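# Weigh and sort three deep-well blocks into their nests

## Task

Take each of the three deep-well blocks out of the infeed nest IN and put it where its weight sends it. A block lighter than the batch limits goes to reject nest RU. A heavier one goes to reject nest RO. One inside the limits goes to pass nest P1 or P2. At the end no nest may hold two or more blocks. Every block must rest flat between its nest's locators, with well A1 (the block's cut-off corner) at the nest corner labelled A1. Each block has to stay put without the robot holding it. Finish with both grippers open and the arms pulled away.

## Robot and tools

ROBOT AND FRAME. Two 7-joint xArm arms, left_arm and right_arm, each end in a parallel two-finger gripper. All positions in results share one scene frame. Its origin is on the table top midway between the arms, +z is up, +x reaches out over the table, and left_arm sits on the +y side. The names left and right do not mean sides of a camera image. Base poses in this frame are left_arm (-0.027, +0.338, +0.342) m and right_arm (-0.016, -0.141, +0.342) m, both tilted. The mounting plates and the frame behind the arms are fixed obstacles. The fingers point along the gripper's +z axis and close along its y axis. The reported hand point sits between the closed pads, about 2 cm short of the fingertips, and can be off at long reach.

WORKCELL. IN is the infeed nest. RU and RO are reject nests for light and heavy blocks, and P1 and P2 are pass nests. CW is a check-weigher set to the batch limits. Release a block on its platform, and shortly a front lamp shows amber UNDER, green ACCEPT or red OVER. So the usual order is: grip a block in IN, set it on CW, let go, read the lamp, pick it up again, and place it flat in the matching nest with its cut-off corner (well A1) at the nest's A1 mark. The idle arm may be parked out of the way.

execute_actions. Argument actions is a list holding zero or one item.
- Empty list: nothing is sent; returns the current state with pictures.
- Motion item: {"rows": [...], "steps": n}. n is 4 to 15 control steps of 1/30 s each, default 15. rows holds 1 to 15 rows; row k is used on step k, and the last row repeats if rows run out. Each row is one flat list of 16 numbers covering both arms: left_arm's 7 joint targets then its opening, then right_arm's 7 joint targets then its opening. Joint values are absolute target angles in radians, the same kind Joint positions reports, not offsets. Joint order and ranges: waist -6.283..6.283, shoulder -2.059..2.094, upper arm roll -6.283..6.283, elbow -0.192..3.927, forearm roll -6.283..6.283, wrist pitch -1.693..3.142, wrist roll -6.283..6.283. Opening runs from -1 (closed) to +1 (open, 84 mm between pads). A target more than 0.010 rad beyond a range end, and further out than the joint currently is, makes the whole call refused. Targets past a joint's true end are clipped, flagged by a "joint sent to its limit" line.
- Wait item: {"steps": n} with n up to 300 and no rows; no new command, it returns once n steps have passed since the last result.
- Optional pictures: true adds camera images.

MOTION LIMITS. Joint targets move at most 3.14 rad/s, with a 0.16 s ramp, and an arm's joints finish together. Each step a target stays within 0.623 rad of the measured angle, and targets that would move the hand more than 70 mm from where it is get scaled back. Each result is taken 4 steps before its action ends; those steps run while you write. Arms keep heading to the last row until they settle.

RESULT LINES. The state line gives each hand's position (m), quaternion wxyz and velocities. Joint positions and Joint velocities list each arm's 7 joints then pad gap in metres (0.084 fully open). grip_measured is the measured opening on the command scale. HELD marks steps where a row was not sent. "joint command not followed" means a clearance check altered targets. "too close" warns of arm or mount proximity. TORQUE FAULT means a joint hit its load limit; the arm backs off and pauses 10 s. MOTOR HOT appears from 65 °C; at 80 °C an OVER-TEMPERATURE FAULT brakes the arm until it cools.

GRIPPING. Grip a block only across its width, on the body above its base flange; never push a pad down onto the flange, as it can jam. To hold, keep commanding an opening well below grip_measured; lower means a harder squeeze, up to about 24 N per pad. Closing fast can overshoot. Brief tugs on held parts or pushes on loose ones may occur, so grip firmly.

LOAD LIMITS (N m, held weight included): waist 44, shoulder 44, upper arm roll 26.4, elbow 26.4, forearm roll 26.4, wrist pitch 17.6, wrist roll 17.6.

zoom_image: camera is one of cam_high, cam_low, cam_left_wrist, cam_right_wrist (all 896x504); region is [x0, y0, x1, y1] in that camera's pixels from the top-left corner, at most 504 by 504. Wrist camera frames follow their arm's joints (+z forward, +x image right, +y down).

read_manual: optional section "licences"; returns licence text only.

finished_scene: scene is the number of the scene being ended; irreversible, and the result reports success.

AVOID. Do not drop blocks or let anything leave the table. Do not let the arms touch or press each other, slam parts down or shove hard. Release blocks so they stay seated on their own, then open both hands and withdraw.

Each tool is called after "Request:" as a command line: name --argument value for each argument, lists and objects as JSON in quotes; but a table of rows of numbers goes row by row, as --pt "numbers of a row", without its own name.

## Session

Request:
execute_actions --actions '[]'

Scene clock: 0.00 s of 12600.00 s.
left_arm: end_effector_position=(+0.3099, +0.4832, +0.3393) grip_measured=+1.00 end_effector_quat_wxyz=(-0.227, +0.358, +0.870, +0.251) end_effector_velocity=(-0.000, -0.000, -0.000) end_effector_angular_velocity=(+0.000, +0.003, -0.002) | right_arm: end_effector_position=(-0.0662, -0.5338, +0.1843) grip_measured=+1.00 end_effector_quat_wxyz=(+0.035, -0.518, +0.851, +0.086) end_effector_velocity=(+0.000, -0.000, -0.000) end_effector_angular_velocity=(-0.000, -0.000, -0.000)
Joint positions: left_arm=[ 0.637 -1.948 -1.403  0.312 -0.282  1.336 -2.461  0.084] | right_arm=[-1.281 -0.519 -0.557  0.347  0.994  0.542 -0.789  0.084]
Joint velocities: left_arm=[-0.     0.002 -0.002  0.001  0.     0.001 -0.    -0.   ] | right_arm=[ 0.001 -0.    -0.    -0.     0.    -0.     0.    -0.   ]

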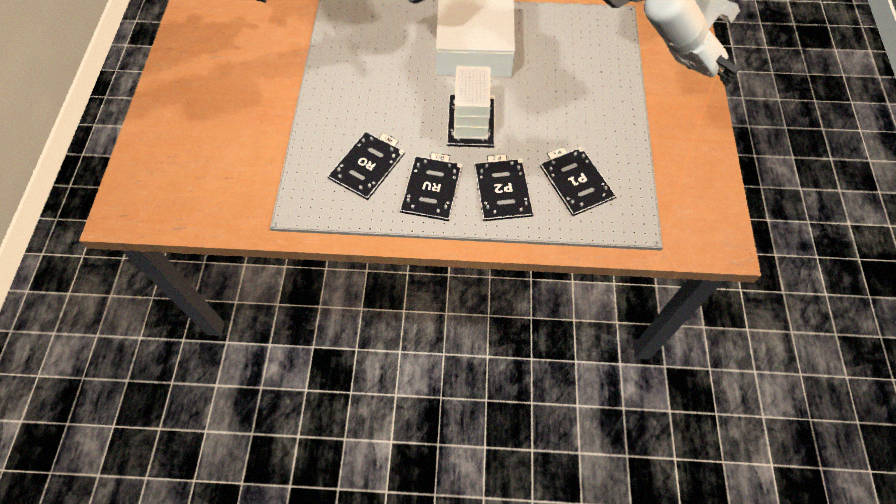

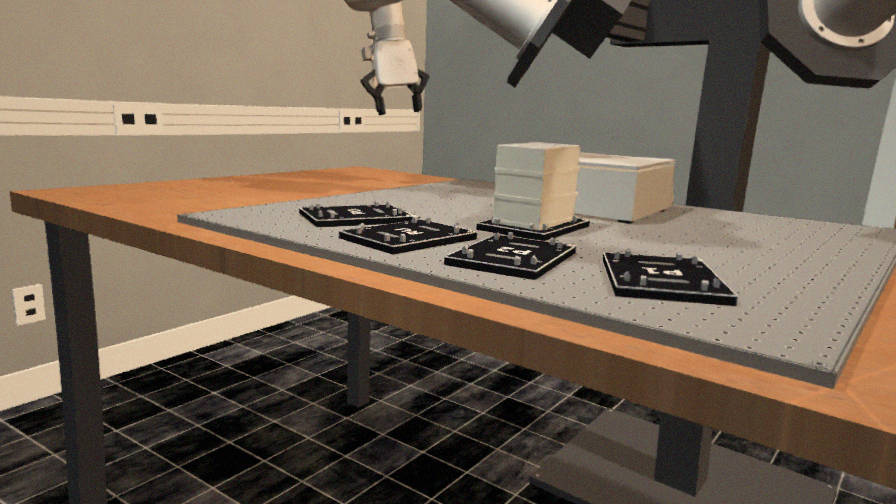

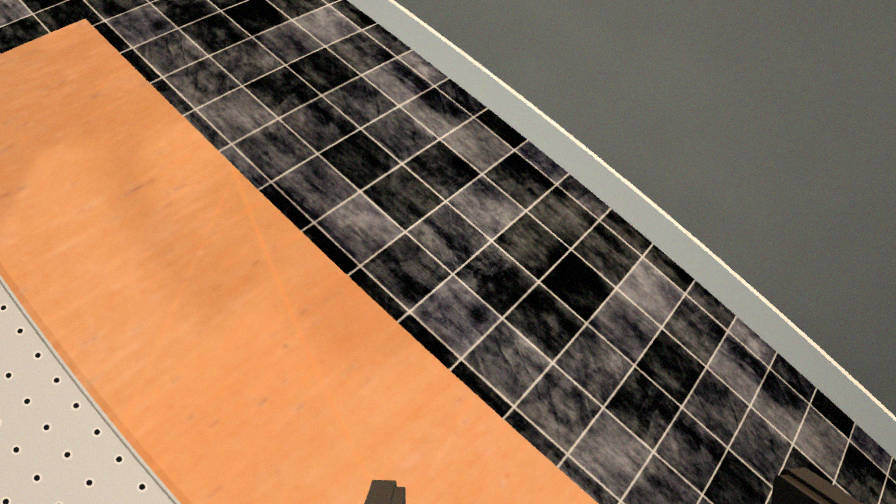

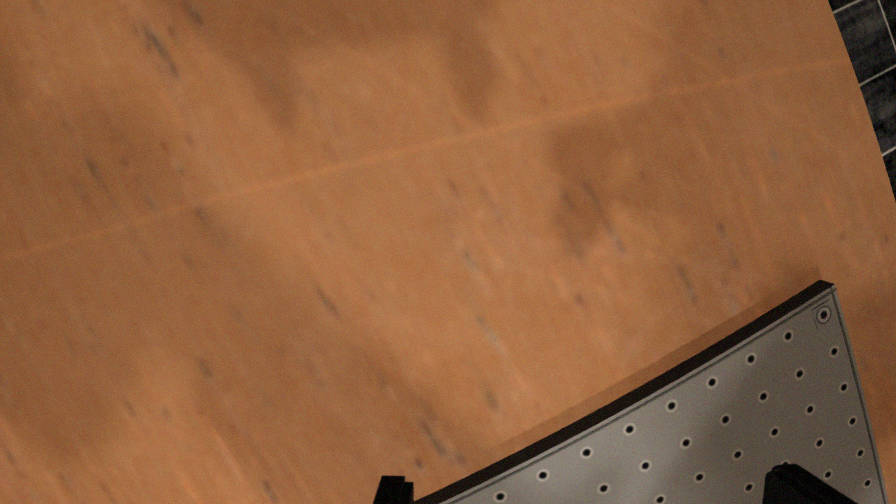

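Request:
zoom_image --camera "cam_high" --region '[310, 0, 630, 230]'

Request:
zoom_image --camera "cam_low" --region '[440, 120, 760, 310]'

Region (310, 0, 630, 230) of cam_high's 896x504 image, scaled by 1.575, with more detail than that image has; it fills the top 362 rows of this view, and the rest is white.

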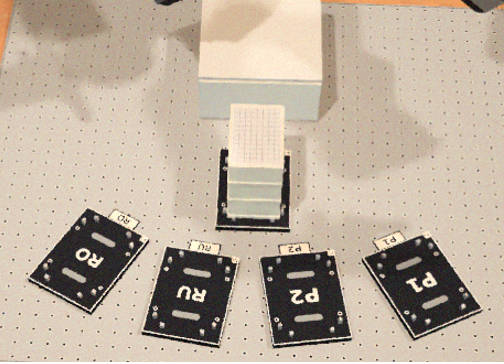

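Region (440, 120, 760, 310) of cam_low's 896x504 image, scaled by 1.575, with more detail than that image has; it fills the top 299 rows of this view, and the rest is white.

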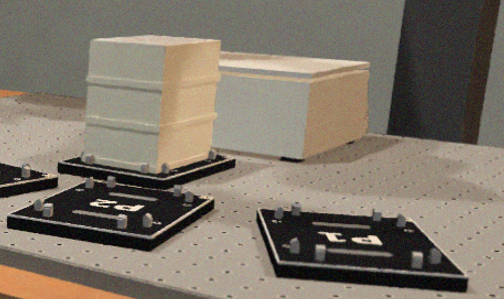

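Request:
execute_actions --actions '[{"rows":[[0.637,-1.948,-1.403,0.312,-0.282,1.336,-2.461,1,-1.1,-0.8,1.0,1.1,0.3,0.8,-1.3,1]]}]'

Request:
execute_actions --actions '[{"steps":20}]'

Request:
execute_actions --actions '[{"rows":[[0.637,-1.948,-1.403,0.312,-0.282,1.336,-2.461,1,-0.969,-1.113,2.471,0.611,0,0.495,-1.746,1]]}]'

Request:
execute_actions --actions '[{"steps":40}]' --pictures true

Scene clock: 2.83 s of 12600.00 s.
left_arm: end_effector_position=(+0.3099, +0.4831, +0.3393) grip_measured=+1.00 end_effector_quat_wxyz=(-0.227, +0.358, +0.870, +0.251) end_effector_velocity=(-0.000, +0.000, -0.000) end_effector_angular_velocity=(+0.001, +0.001, +0.000) | right_arm: end_effector_position=(+0.0659, -0.6674, +0.1901) grip_measured=+1.00 end_effector_quat_wxyz=(-0.074, +0.804, -0.589, -0.035) end_effector_velocity=(+0.499, -0.315, +0.068) end_effector_angular_velocity=(-0.146, -0.477, +2.238)
Joint positions: left_arm=[ 0.637 -1.948 -1.403  0.312 -0.282  1.336 -2.461  0.084] | right_arm=[-1.217 -0.618 -0.304  0.597  0.755  0.632 -0.969  0.084]
Joint velocities: left_arm=[-0.    -0.    -0.001 -0.    -0.     0.001 -0.    -0.   ] | right_arm=[ 0.171 -0.271  0.846  0.746 -0.663  0.242 -0.48  -0.   ]
Steps of this call (steps 1 to 74: nothing new was sent; steps 75 to 85: the first 11 steps of this action). Readings (joint positions):
75: left_arm=[0.637 -1.948 -1.403 0.312 -0.282 1.336 -2.461] | right_arm=[-1.281 -0.519 -0.557 0.347 0.993 0.542 -0.790]
76: left_arm=[0.637 -1.948 -1.403 0.312 -0.282 1.336 -2.461] | right_arm=[-1.279 -0.522 -0.549 0.354 0.983 0.546 -0.799]
78: left_arm=[0.637 -1.948 -1.403 0.312 -0.282 1.336 -2.461] | right_arm=[-1.264 -0.545 -0.497 0.404 0.929 0.569 -0.843]
82: left_arm=[0.637 -1.948 -1.403 0.312 -0.282 1.336 -2.461] | right_arm=[-1.235 -0.589 -0.387 0.518 0.825 0.607 -0.919]
85: the state above

Scene clock: 3.50 s of 12600.00 s.
left_arm: end_effector_position=(+0.3099, +0.4831, +0.3393) grip_measured=+1.00 end_effector_quat_wxyz=(-0.227, +0.358, +0.870, +0.251) end_effector_velocity=(-0.000, +0.000, -0.000) end_effector_angular_velocity=(+0.001, +0.001, +0.000) | right_arm: end_effector_position=(+0.4239, -0.6577, +0.2502) grip_measured=+1.00 end_effector_quat_wxyz=(-0.090, +0.995, +0.002, +0.042) end_effector_velocity=(+0.466, +0.308, +0.092) end_effector_angular_velocity=(+0.012, -0.329, +1.509)
Joint positions: left_arm=[ 0.637 -1.948 -1.403  0.312 -0.282  1.336 -2.461  0.084] | right_arm=[-1.138 -0.741  0.345  0.938  0.447  0.746 -1.193  0.084]
Joint velocities: left_arm=[ 0.    -0.001 -0.001 -0.     0.     0.    -0.    -0.   ] | right_arm=[ 0.07  -0.108  1.051  0.298 -0.271  0.1   -0.195 -0.   ]
Kept back: nothing.
Steps of this call (steps 1 to 4: the last 4 steps of your previous action; steps 5 to 20: the robot went on to your last target). Readings (joint positions):
1: left_arm=[0.637 -1.948 -1.403 0.312 -0.282 1.336 -2.461] | right_arm=[-1.212 -0.627 -0.275 0.621 0.733 0.640 -0.985]
2: left_arm=[0.637 -1.948 -1.403 0.312 -0.282 1.336 -2.461] | right_arm=[-1.206 -0.635 -0.246 0.645 0.712 0.648 -1.001]
4: left_arm=[0.637 -1.948 -1.403 0.312 -0.282 1.336 -2.461] | right_arm=[-1.196 -0.652 -0.186 0.690 0.672 0.663 -1.030]
8: left_arm=[0.637 -1.948 -1.403 0.312 -0.282 1.336 -2.461] | right_arm=[-1.177 -0.681 -0.061 0.770 0.600 0.690 -1.082]
20: the state above

Scene clock: 3.87 s of 12600.00 s.
left_arm: end_effector_position=(+0.3099, +0.4831, +0.3393) grip_measured=+1.00 end_effector_quat_wxyz=(-0.227, +0.358, +0.870, +0.251) end_effector_velocity=(-0.001, +0.000, -0.000) end_effector_angular_velocity=(-0.000, +0.002, +0.002) | right_arm: end_effector_position=(+0.5131, -0.4889, +0.2757) grip_measured=+1.00 end_effector_quat_wxyz=(-0.033, +0.903, +0.427, +0.036) end_effector_velocity=(+0.132, +0.518, +0.041) end_effector_angular_velocity=(-0.374, -0.161, +2.289)
Joint positions: left_arm=[ 0.637 -1.948 -1.403  0.312 -0.282  1.336 -2.461  0.084] | right_arm=[-1.057 -0.916  0.748  0.796  0.233  0.633 -1.453  0.084]
Joint velocities: left_arm=[-0.     0.     0.001 -0.    -0.     0.002 -0.     0.   ] | right_arm=[ 0.189 -0.418  1.182 -0.393 -0.49  -0.288 -0.614  0.   ]
Steps of this call (steps 1 to 11: the first 11 steps of this action). Readings (joint positions):
1: left_arm=[0.637 -1.948 -1.403 0.312 -0.282 1.336 -2.461] | right_arm=[-1.135 -0.745 0.381 0.947 0.438 0.748 -1.200]
2: left_arm=[0.637 -1.948 -1.403 0.312 -0.282 1.336 -2.461] | right_arm=[-1.131 -0.753 0.414 0.949 0.423 0.745 -1.215]
4: left_arm=[0.637 -1.948 -1.403 0.312 -0.282 1.336 -2.461] | right_arm=[-1.112 -0.795 0.480 0.913 0.373 0.715 -1.277]
8: left_arm=[0.637 -1.948 -1.403 0.312 -0.282 1.336 -2.461] | right_arm=[-1.078 -0.870 0.632 0.839 0.286 0.665 -1.386]
11: the state above

Scene clock: 5.20 s of 12600.00 s.
left_arm: end_effector_position=(+0.3099, +0.4831, +0.3393) grip_measured=+1.00 end_effector_quat_wxyz=(-0.227, +0.358, +0.870, +0.251) end_effector_velocity=(-0.000, +0.000, -0.000) end_effector_angular_velocity=(-0.002, -0.000, +0.002) | right_arm: end_effector_position=(+0.1819, +0.0482, +0.2508) grip_measured=+1.00 end_effector_quat_wxyz=(+0.001, +0.018, +1.000, +0.000) end_effector_velocity=(-0.365, +0.057, -0.017) end_effector_angular_velocity=(-0.029, +0.033, +1.008)
Joint positions: left_arm=[ 0.637 -1.948 -1.403  0.312 -0.282  1.336 -2.461  0.084] | right_arm=[-0.969 -1.112  2.438  0.612  0.002  0.496 -1.744  0.084]
Joint velocities: left_arm=[ 0.     0.     0.002 -0.001  0.    -0.    -0.    -0.   ] | right_arm=[ 0.041 -0.044  0.898 -0.044 -0.047 -0.021 -0.051 -0.   ]
Kept back: nothing.
Steps of this call (steps 1 to 4: the last 4 steps of your previous action; steps 5 to 40: the robot went on to your last target). Readings (joint positions):
1: left_arm=[0.637 -1.948 -1.403 0.312 -0.282 1.336 -2.461] | right_arm=[-1.051 -0.929 0.788 0.783 0.217 0.624 -1.473]
2: left_arm=[0.637 -1.948 -1.403 0.312 -0.282 1.336 -2.461] | right_arm=[-1.046 -0.942 0.828 0.771 0.202 0.615 -1.492]
4: left_arm=[0.637 -1.948 -1.403 0.312 -0.282 1.336 -2.461] | right_arm=[-1.035 -0.965 0.909 0.749 0.175 0.599 -1.526]
8: left_arm=[0.637 -1.948 -1.403 0.312 -0.282 1.336 -2.461] | right_arm=[-1.018 -1.003 1.073 0.714 0.130 0.572 -1.582]
40: the state above
camera_calibration (this result's frames):
cam_left_wrist: T_world_to_cam=[[0.734145, 0.62213, 0.272001, -0.591842], [0.64605, -0.516767, -0.561757, 0.30797], [-0.208925, 0.588138, -0.781309, 0.177411], [0, 0, 0, 1]] pos_world=[0.2726, 0.42301, 0.472599]
cam_right_wrist: T_world_to_cam=[[0.0248738, 0.999625, -0.0114335, -0.0168134], [0.999663, -0.0247864, 0.00773039, -0.11808], [0.00744409, -0.011622, -0.999905, 0.379317], [0, 0, 0, 1]] pos_world=[0.115635, 0.0182887, 0.380002]

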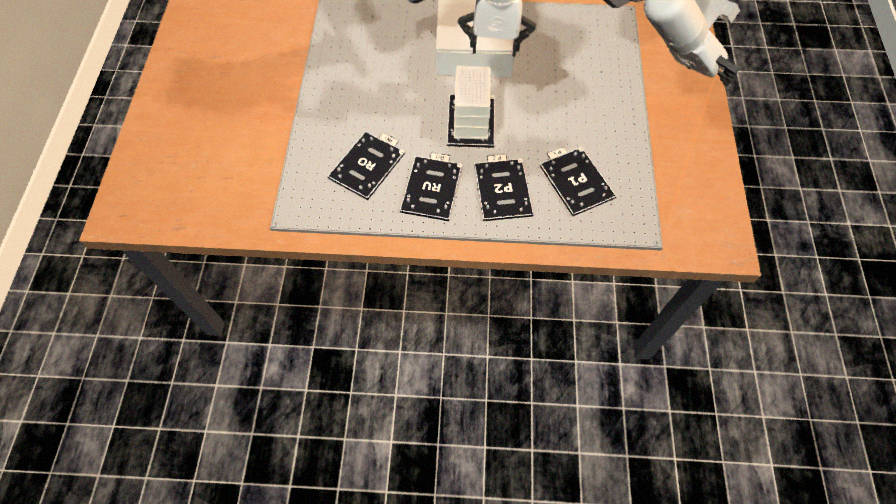

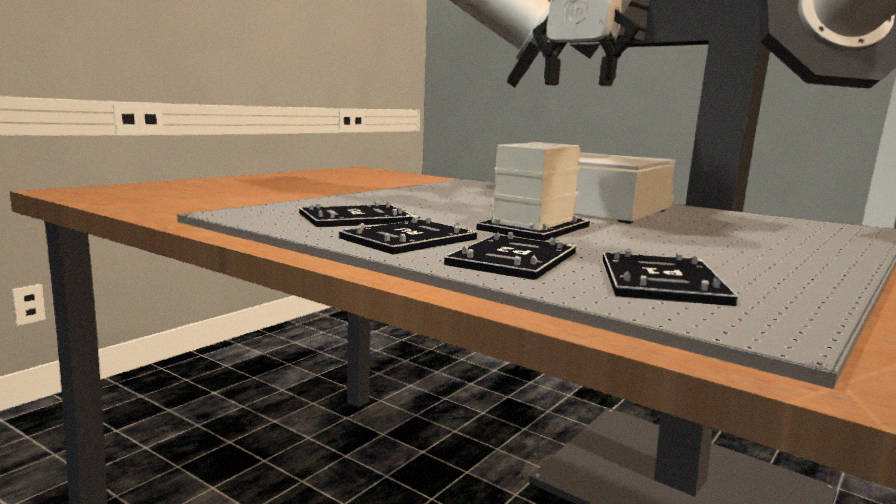

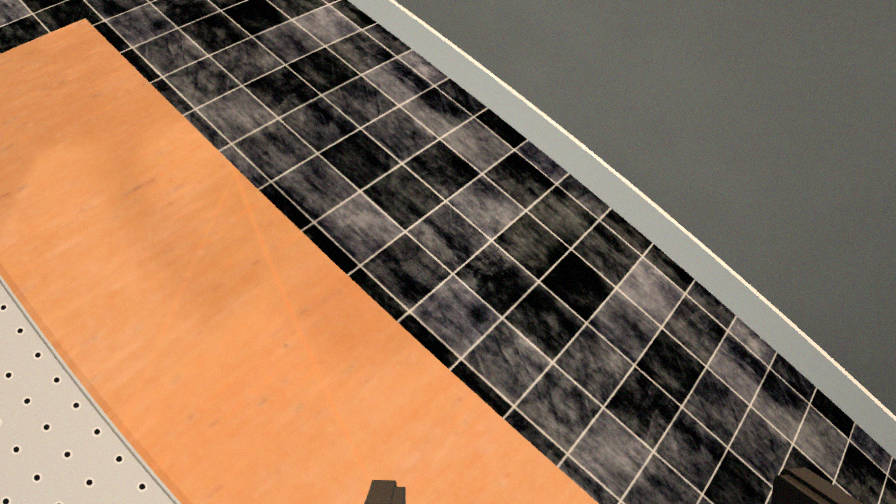

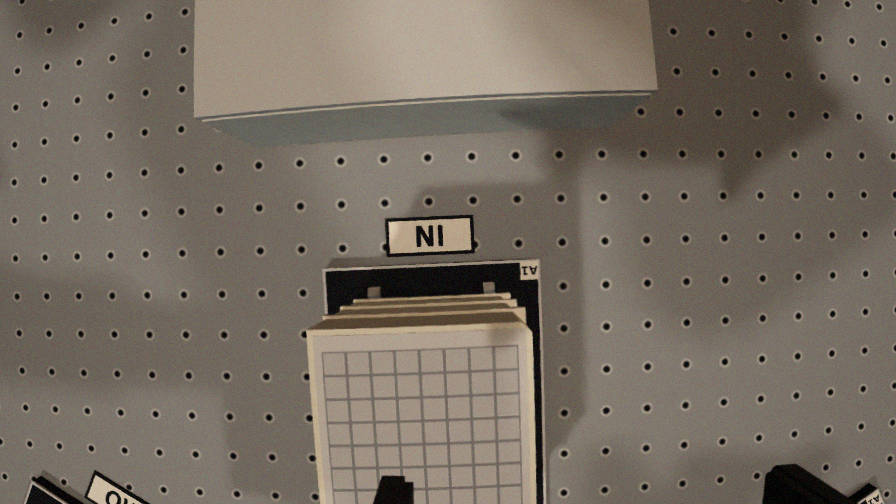

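Request:
execute_actions --actions '[{"rows":[[0.637,-1.948,-1.403,0.312,-0.282,1.336,-2.461,1,-1.047,-1.165,2.384,0.492,0,0.29,-1.892,1]]}]'

Request:
execute_actions --actions '[{"steps":8}]' --pictures true

Scene clock: 6.17 s of 12600.00 s.
left_arm: end_effector_position=(+0.3099, +0.4831, +0.3393) grip_measured=+1.00 end_effector_quat_wxyz=(-0.227, +0.358, +0.870, +0.251) end_effector_velocity=(-0.000, +0.000, -0.000) end_effector_angular_velocity=(-0.001, +0.001, +0.002) | right_arm: end_effector_position=(+0.2044, +0.0058, +0.1999) grip_measured=+1.00 end_effector_quat_wxyz=(-0.001, -0.012, +1.000, -0.001) end_effector_velocity=(-0.000, +0.074, +0.041) end_effector_angular_velocity=(+0.165, -0.047, +0.071)
Joint positions: left_arm=[ 0.637 -1.948 -1.403  0.312 -0.282  1.336 -2.461  0.084] | right_arm=[-1.047 -1.165  2.384  0.492 -0.     0.291 -1.891  0.084]
Joint velocities: left_arm=[ 0.     0.001  0.001 -0.001  0.     0.001  0.    -0.   ] | right_arm=[ 0.042  0.029  0.041  0.085 -0.003 -0.039 -0.011  0.   ]
Steps of this call (steps 1 to 18: the robot went on to your last target; steps 19 to 29: the first 11 steps of this action). Readings (joint positions):
19: left_arm=[0.637 -1.948 -1.403 0.312 -0.282 1.336 -2.461] | right_arm=[-0.969 -1.113 2.470 0.611 0.000 0.494 -1.747]
20: left_arm=[0.637 -1.948 -1.403 0.312 -0.282 1.336 -2.461] | right_arm=[-0.972 -1.115 2.468 0.606 -0.000 0.482 -1.755]
22: left_arm=[0.637 -1.948 -1.403 0.312 -0.282 1.336 -2.461] | right_arm=[-0.995 -1.131 2.442 0.571 -0.000 0.410 -1.805]
26: left_arm=[0.637 -1.948 -1.403 0.312 -0.282 1.336 -2.461] | right_arm=[-1.050 -1.167 2.380 0.486 0.000 0.301 -1.886]
29: the state above

Scene clock: 6.43 s of 12600.00 s.
left_arm: end_effector_position=(+0.3099, +0.4831, +0.3393) grip_measured=+1.00 end_effector_quat_wxyz=(-0.227, +0.358, +0.870, +0.251) end_effector_velocity=(-0.000, +0.000, -0.000) end_effector_angular_velocity=(+0.001, +0.001, -0.000) | right_arm: end_effector_position=(+0.2045, +0.0066, +0.2005) grip_measured=+1.00 end_effector_quat_wxyz=(-0.000, -0.013, +1.000, +0.001) end_effector_velocity=(+0.001, -0.003, -0.002) end_effector_angular_velocity=(-0.006, +0.001, -0.003)
Joint positions: left_arm=[ 0.637 -1.948 -1.403  0.312 -0.282  1.336 -2.461  0.084] | right_arm=[-1.047 -1.165  2.384  0.492 -0.     0.29  -1.892  0.084]
Joint velocities: left_arm=[ 0.     0.    -0.001 -0.001  0.    -0.    -0.    -0.   ] | right_arm=[-0.003 -0.002 -0.004 -0.003 -0.001 -0.    -0.001  0.   ]
Kept back: nothing.
Steps of this call (steps 1 to 4: the last 4 steps of your previous action; steps 5 to 8: the robot went on to your last target). Readings (joint positions):
1: left_arm=[0.637 -1.948 -1.403 0.312 -0.282 1.336 -2.461] | right_arm=[-1.046 -1.165 2.385 0.494 -0.000 0.290 -1.892]
2: left_arm=[0.637 -1.948 -1.403 0.312 -0.282 1.336 -2.461] | right_arm=[-1.046 -1.164 2.386 0.495 -0.000 0.290 -1.892]
4: left_arm=[0.637 -1.948 -1.403 0.312 -0.282 1.336 -2.461] | right_arm=[-1.046 -1.164 2.385 0.494 -0.000 0.290 -1.892]
8: the state above
camera_calibration (this result's frames):
cam_left_wrist: T_world_to_cam=[[0.734145, 0.62213, 0.272002, -0.591843], [0.64605, -0.516767, -0.561757, 0.30797], [-0.208925, 0.588138, -0.781309, 0.17741], [0, 0, 0, 1]] pos_world=[0.2726, 0.42301, 0.472599]
cam_right_wrist: T_world_to_cam=[[-0.0372736, 0.999244, -0.0110237, 0.0362938], [0.999288, 0.0373345, 0.00537114, -0.141207], [0.00577865, -0.0108157, -0.999925, 0.328715], [0, 0, 0, 1]] pos_world=[0.14056, -0.0274393, 0.329849]

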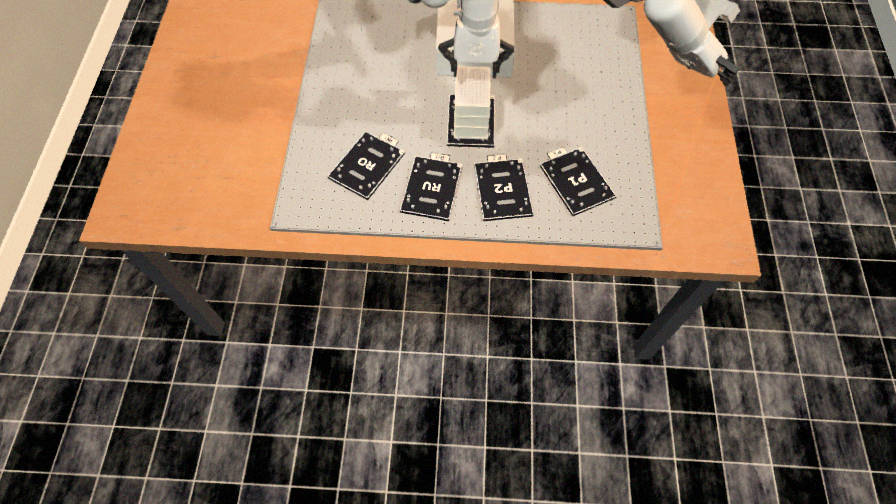

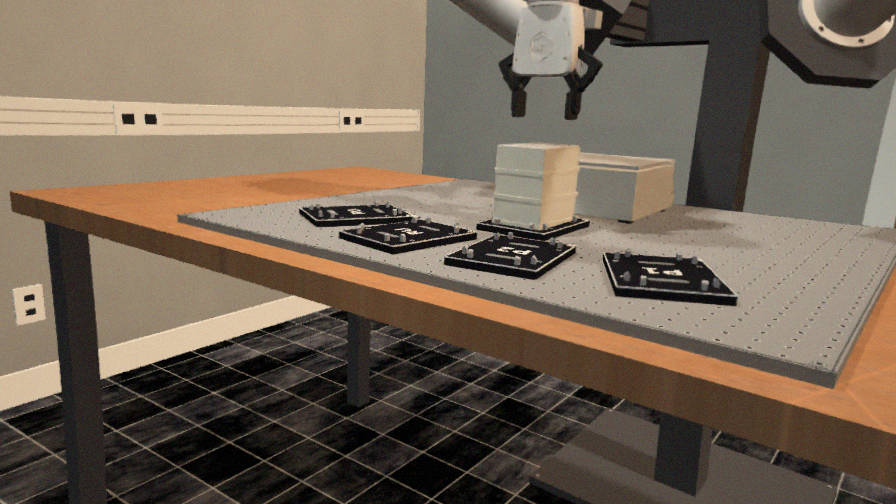

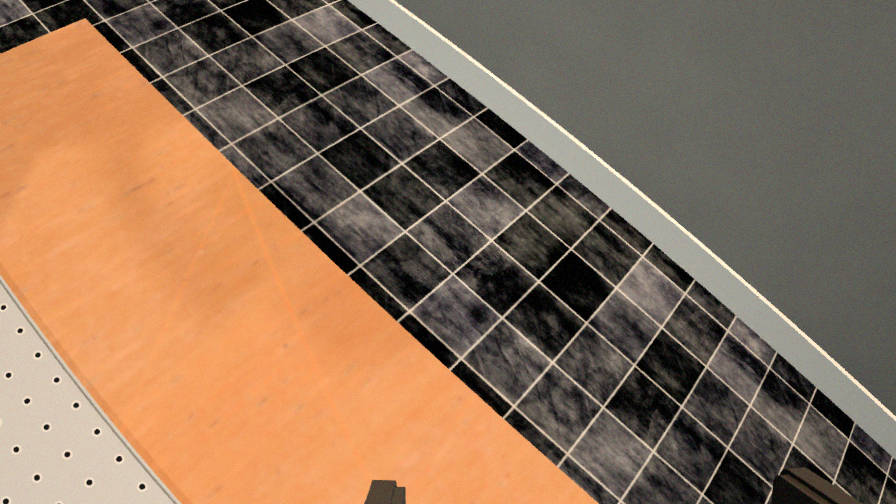

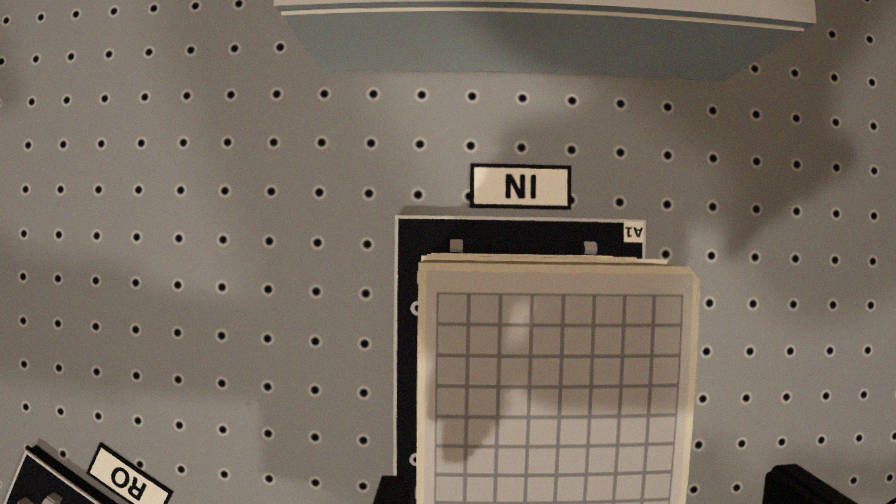

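Request:
execute_actions --actions '[{"rows":[[0.637,-1.948,-1.403,0.312,-0.282,1.336,-2.461,1,-1.144,-1.265,2.418,0.512,0,0.175,-1.882,1]]}]'

Request:
execute_actions --actions '[{"steps":6}]' --pictures true

Scene clock: 7.43 s of 12600.00 s.
left_arm: end_effector_position=(+0.3099, +0.4831, +0.3393) grip_measured=+1.00 end_effector_quat_wxyz=(-0.227, +0.358, +0.870, +0.251) end_effector_velocity=(+0.000, -0.000, +0.000) end_effector_angular_velocity=(-0.001, -0.001, +0.000) | right_arm: end_effector_position=(+0.2047, +0.0066, +0.1654) grip_measured=+1.00 end_effector_quat_wxyz=(-0.000, -0.008, +1.000, +0.001) end_effector_velocity=(+0.004, +0.022, +0.013) end_effector_angular_velocity=(+0.052, -0.013, +0.007)
Joint positions: left_arm=[ 0.637 -1.948 -1.403  0.312 -0.282  1.336 -2.461  0.084] | right_arm=[-1.144 -1.265  2.418  0.513 -0.     0.175 -1.882  0.084]
Joint velocities: left_arm=[-0.    -0.     0.001  0.001  0.    -0.    -0.     0.   ] | right_arm=[ 0.016  0.017  0.002  0.021 -0.001 -0.01  -0.    -0.   ]
Steps of this call (steps 1 to 15: the robot went on to your last target; steps 16 to 19: nothing new was sent; steps 20 to 30: the first 11 steps of this action). Readings (joint positions):
20: left_arm=[0.637 -1.948 -1.403 0.312 -0.282 1.336 -2.461] | right_arm=[-1.048 -1.166 2.384 0.492 -0.000 0.289 -1.892]
21: left_arm=[0.637 -1.948 -1.403 0.312 -0.282 1.336 -2.461] | right_arm=[-1.055 -1.173 2.387 0.494 0.000 0.278 -1.891]
23: left_arm=[0.637 -1.948 -1.403 0.312 -0.282 1.336 -2.461] | right_arm=[-1.103 -1.222 2.405 0.508 0.000 0.219 -1.886]
27: left_arm=[0.637 -1.948 -1.403 0.312 -0.282 1.336 -2.461] | right_arm=[-1.146 -1.267 2.418 0.508 -0.000 0.178 -1.882]
30: the state above

Scene clock: 7.63 s of 12600.00 s.
left_arm: end_effector_position=(+0.3099, +0.4831, +0.3393) grip_measured=+1.00 end_effector_quat_wxyz=(-0.227, +0.358, +0.870, +0.251) end_effector_velocity=(+0.000, -0.000, +0.000) end_effector_angular_velocity=(+0.000, -0.001, -0.001) | right_arm: end_effector_position=(+0.2046, +0.0064, +0.1653) grip_measured=+1.00 end_effector_quat_wxyz=(-0.000, -0.008, +1.000, +0.000) end_effector_velocity=(-0.001, -0.002, -0.002) end_effector_angular_velocity=(-0.005, +0.002, -0.000)
Joint positions: left_arm=[ 0.637 -1.948 -1.403  0.312 -0.282  1.336 -2.461  0.084] | right_arm=[-1.144 -1.264  2.418  0.512  0.     0.175 -1.882  0.084]
Joint velocities: left_arm=[-0.    -0.001 -0.     0.001 -0.    -0.     0.     0.   ] | right_arm=[-0.003 -0.003  0.001 -0.002 -0.    -0.     0.     0.   ]
Kept back: nothing.
Steps of this call (steps 1 to 4: the last 4 steps of your previous action; steps 5 to 6: the robot went on to your last target). Readings (joint positions):
1: left_arm=[0.637 -1.948 -1.403 0.312 -0.282 1.336 -2.461] | right_arm=[-1.143 -1.264 2.418 0.513 -0.000 0.175 -1.882]
2: left_arm=[0.637 -1.948 -1.403 0.312 -0.282 1.336 -2.461] | right_arm=[-1.143 -1.264 2.418 0.513 0.000 0.175 -1.882]
4: left_arm=[0.637 -1.948 -1.403 0.312 -0.282 1.336 -2.461] | right_arm=[-1.143 -1.264 2.418 0.512 0.000 0.175 -1.882]
6: the state above
camera_calibration (this result's frames):
cam_left_wrist: T_world_to_cam=[[0.734145, 0.62213, 0.272001, -0.591842], [0.64605, -0.516767, -0.561757, 0.30797], [-0.208925, 0.588138, -0.781309, 0.17741], [0, 0, 0, 1]] pos_world=[0.2726, 0.42301, 0.472599]
cam_right_wrist: T_world_to_cam=[[-0.0270142, 0.999571, -0.0113443, 0.0340951], [0.999618, 0.0270777, 0.00548267, -0.14114], [0.00578749, -0.0111919, -0.999921, 0.293567], [0, 0, 0, 1]] pos_world=[0.140308, -0.0269731, 0.294704]

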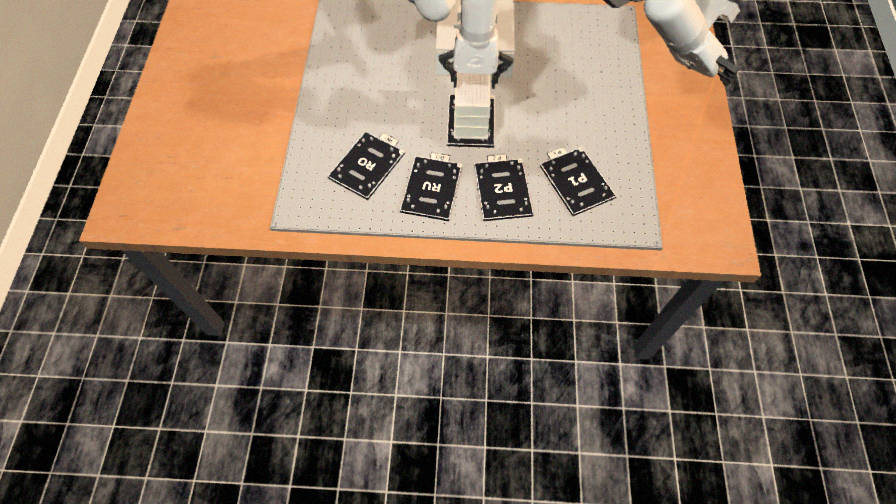

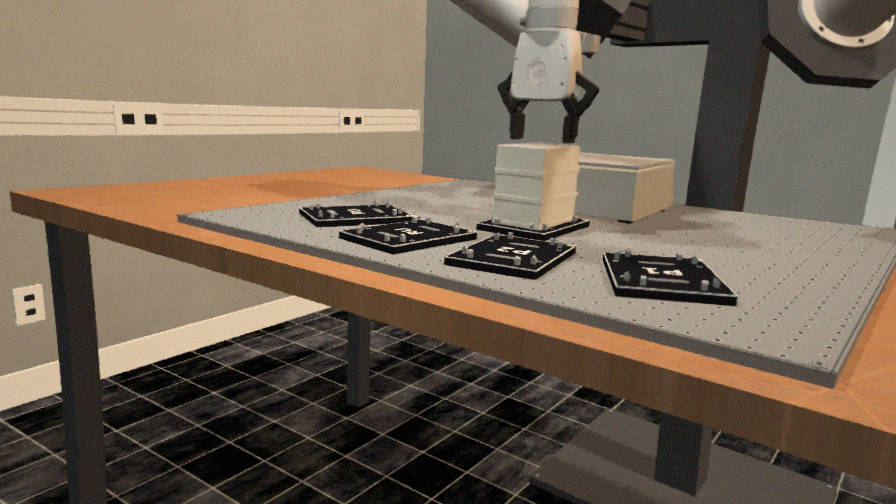

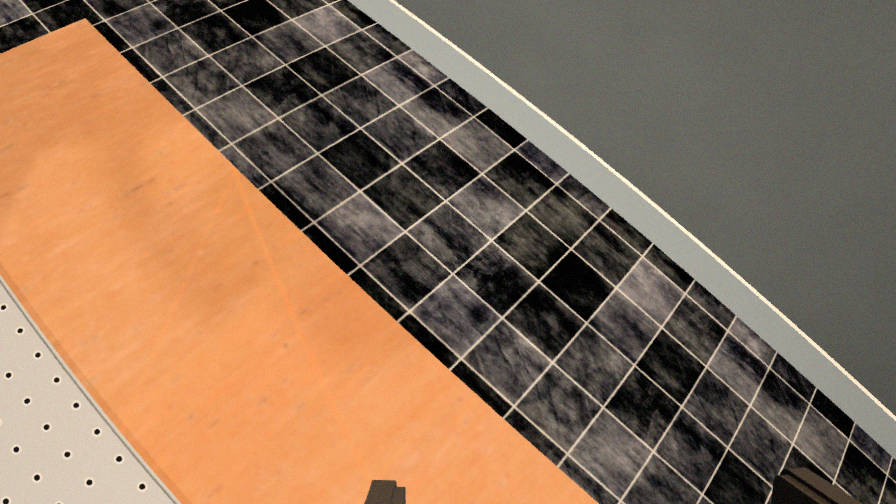

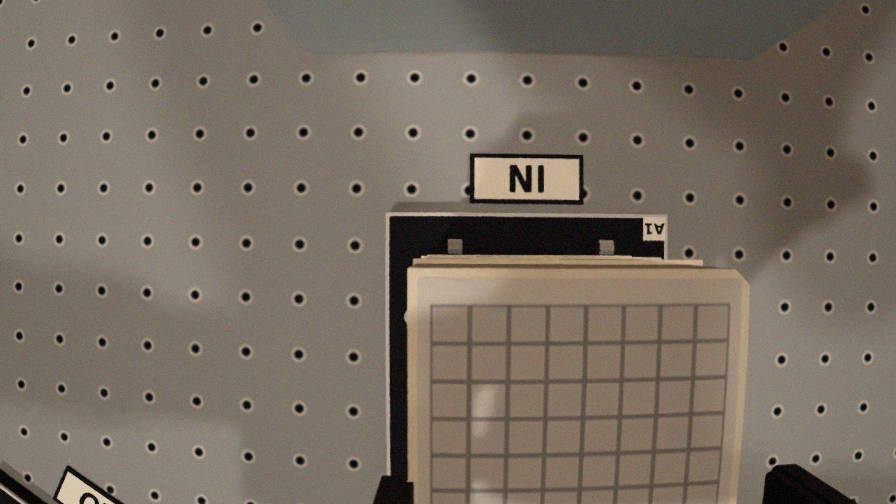

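Request:
execute_actions --actions '[{"rows":[[0.637,-1.948,-1.403,0.312,-0.282,1.336,-2.461,1,-1.143,-1.264,2.418,0.505,0,0.17,-1.882,1],[0.637,-1.948,-1.403,0.312,-0.282,1.336,-2.461,1,-1.143,-1.264,2.418,0.505,0,0.17,-1.882,1],[0.637,-1.948,-1.403,0.312,-0.282,1.336,-2.461,1,-1.155,-1.277,2.421,0.508,0,0.156,-1.882,1],[0.637,-1.948,-1.403,0.312,-0.282,1.336,-2.461,1,-1.166,-1.29,2.424,0.512,0,0.143,-1.882,1],[0.637,-1.948,-1.403,0.312,-0.282,1.336,-2.461,1,-1.178,-1.303,2.427,0.516,0,0.13,-1.882,1],[0.637,-1.948,-1.403,0.312,-0.282,1.336,-2.461,1,-1.19,-1.316,2.43,0.52,0,0.117,-1.882,1],[0.637,-1.948,-1.403,0.312,-0.282,1.336,-2.461,1,-1.201,-1.329,2.433,0.524,0,0.104,-1.882,1],[0.637,-1.948,-1.403,0.312,-0.282,1.336,-2.461,1,-1.213,-1.342,2.436,0.529,0,0.092,-1.882,1],[0.637,-1.948,-1.403,0.312,-0.282,1.336,-2.461,1,-1.224,-1.355,2.439,0.534,0,0.079,-1.882,1],[0.637,-1.948,-1.403,0.312,-0.282,1.336,-2.461,1,-1.236,-1.368,2.441,0.54,0,0.067,-1.882,1]]}]'

Request:
execute_actions --actions '[{"steps":6}]' --pictures true

Scene clock: 8.63 s of 12600.00 s.
left_arm: end_effector_position=(+0.3099, +0.4831, +0.3393) grip_measured=+1.00 end_effector_quat_wxyz=(-0.227, +0.358, +0.870, +0.251) end_effector_velocity=(-0.001, +0.000, -0.000) end_effector_angular_velocity=(-0.001, +0.002, +0.002) | right_arm: end_effector_position=(+0.2039, +0.0035, +0.1350) grip_measured=+1.00 end_effector_quat_wxyz=(-0.000, -0.008, +1.000, -0.001) end_effector_velocity=(-0.002, -0.004, -0.118) end_effector_angular_velocity=(-0.022, +0.012, -0.001)
Joint positions: left_arm=[ 0.637 -1.948 -1.403  0.312 -0.282  1.336 -2.461  0.084] | right_arm=[-1.222 -1.352  2.438  0.533 -0.     0.083 -1.882  0.084]
Joint velocities: left_arm=[ 0.     0.001  0.001 -0.001  0.     0.001 -0.    -0.   ] | right_arm=[-0.313 -0.351  0.068  0.136 -0.    -0.306 -0.001  0.   ]
Steps of this call (steps 1 to 15: the robot went on to your last target; steps 16 to 19: nothing new was sent; steps 20 to 30: the first 11 steps of this action). Readings (joint positions):
20: left_arm=[0.637 -1.948 -1.403 0.312 -0.282 1.336 -2.461] | right_arm=[-1.144 -1.265 2.418 0.512 0.000 0.175 -1.882]
21: left_arm=[0.637 -1.948 -1.403 0.312 -0.282 1.336 -2.461] | right_arm=[-1.144 -1.265 2.418 0.510 0.000 0.173 -1.882]
23: left_arm=[0.637 -1.948 -1.403 0.312 -0.282 1.336 -2.461] | right_arm=[-1.147 -1.269 2.419 0.507 -0.000 0.164 -1.882]
27: left_arm=[0.637 -1.948 -1.403 0.312 -0.282 1.336 -2.461] | right_arm=[-1.187 -1.313 2.429 0.519 0.000 0.120 -1.882]
30: the state above

Scene clock: 8.83 s of 12600.00 s.
left_arm: end_effector_position=(+0.3099, +0.4831, +0.3393) grip_measured=+1.00 end_effector_quat_wxyz=(-0.227, +0.358, +0.870, +0.251) end_effector_velocity=(+0.000, -0.000, +0.000) end_effector_angular_velocity=(-0.001, -0.000, -0.001) | right_arm: end_effector_position=(+0.2041, +0.0041, +0.1301) grip_measured=+1.00 end_effector_quat_wxyz=(-0.000, -0.008, +1.000, -0.000) end_effector_velocity=(+0.001, +0.004, +0.003) end_effector_angular_velocity=(+0.011, -0.004, -0.000)
Joint positions: left_arm=[ 0.637 -1.948 -1.403  0.312 -0.282  1.336 -2.461  0.084] | right_arm=[-1.236 -1.368  2.441  0.54   0.     0.067 -1.882  0.084]
Joint velocities: left_arm=[ 0.     0.001 -0.     0.001  0.    -0.001  0.    -0.   ] | right_arm=[ 0.006  0.006 -0.     0.001  0.    -0.003  0.001  0.   ]
Kept back: nothing.
Steps of this call (steps 1 to 4: the last 4 steps of your previous action; steps 5 to 6: the robot went on to your last target). Readings (joint positions):
1: left_arm=[0.637 -1.948 -1.403 0.312 -0.282 1.336 -2.461] | right_arm=[-1.230 -1.362 2.440 0.537 -0.000 0.075 -1.882]
2: left_arm=[0.637 -1.948 -1.403 0.312 -0.282 1.336 -2.461] | right_arm=[-1.234 -1.366 2.441 0.538 -0.000 0.071 -1.882]
4: left_arm=[0.637 -1.948 -1.403 0.312 -0.282 1.336 -2.461] | right_arm=[-1.236 -1.368 2.441 0.539 -0.000 0.068 -1.882]
6: the state above
camera_calibration (this result's frames):
cam_left_wrist: T_world_to_cam=[[0.734145, 0.62213, 0.272001, -0.591842], [0.64605, -0.516767, -0.561757, 0.30797], [-0.208925, 0.588138, -0.781309, 0.17741], [0, 0, 0, 1]] pos_world=[0.2726, 0.42301, 0.472599]
cam_right_wrist: T_world_to_cam=[[-0.0265815, 0.999569, -0.0124206, 0.0359864], [0.999632, 0.0266467, 0.00511637, -0.140293], [0.00544514, -0.01228, -0.99991, 0.258366], [0, 0, 0, 1]] pos_world=[0.139791, -0.0290598, 0.259507]

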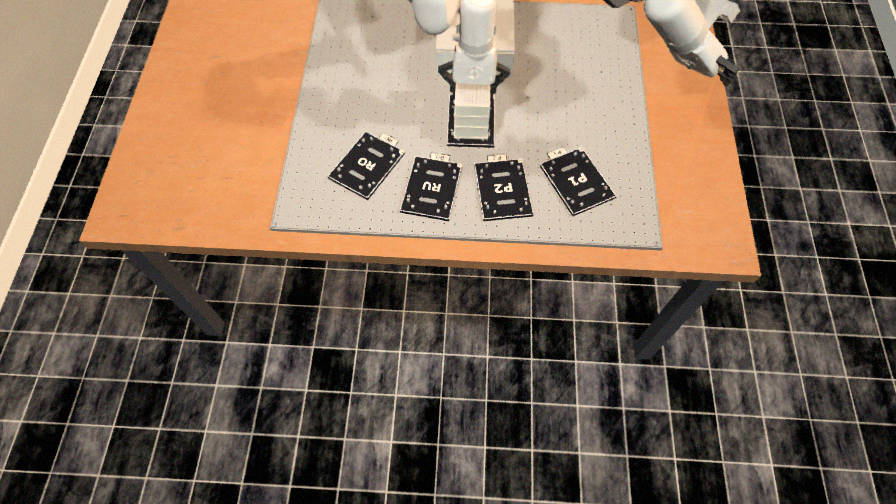

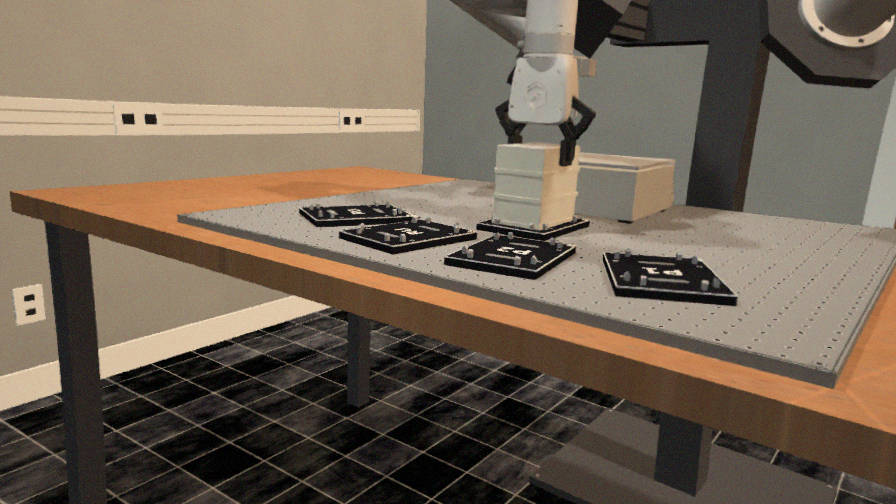

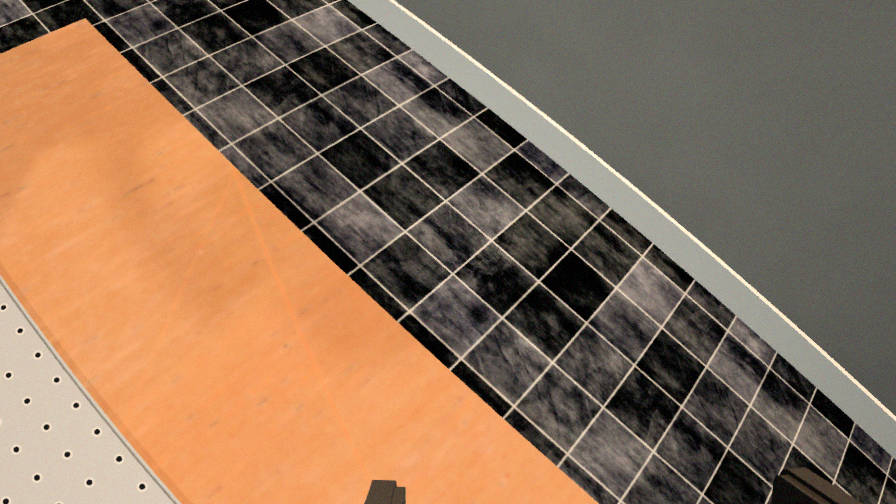

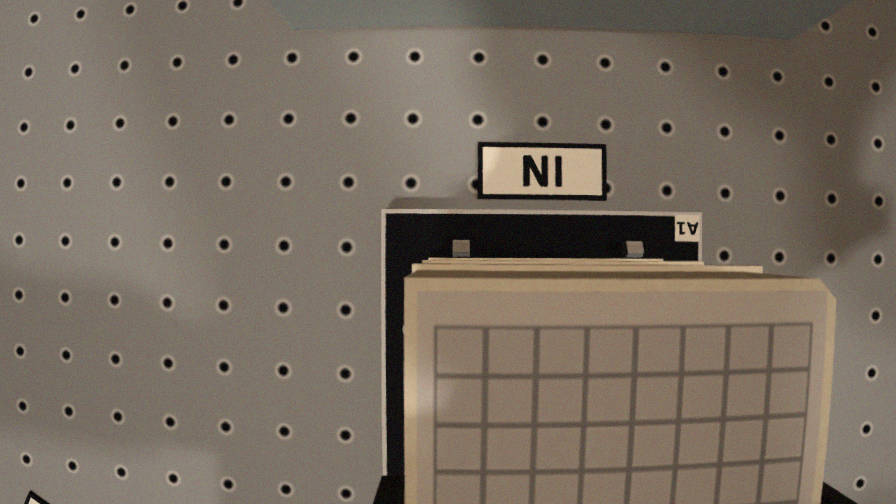

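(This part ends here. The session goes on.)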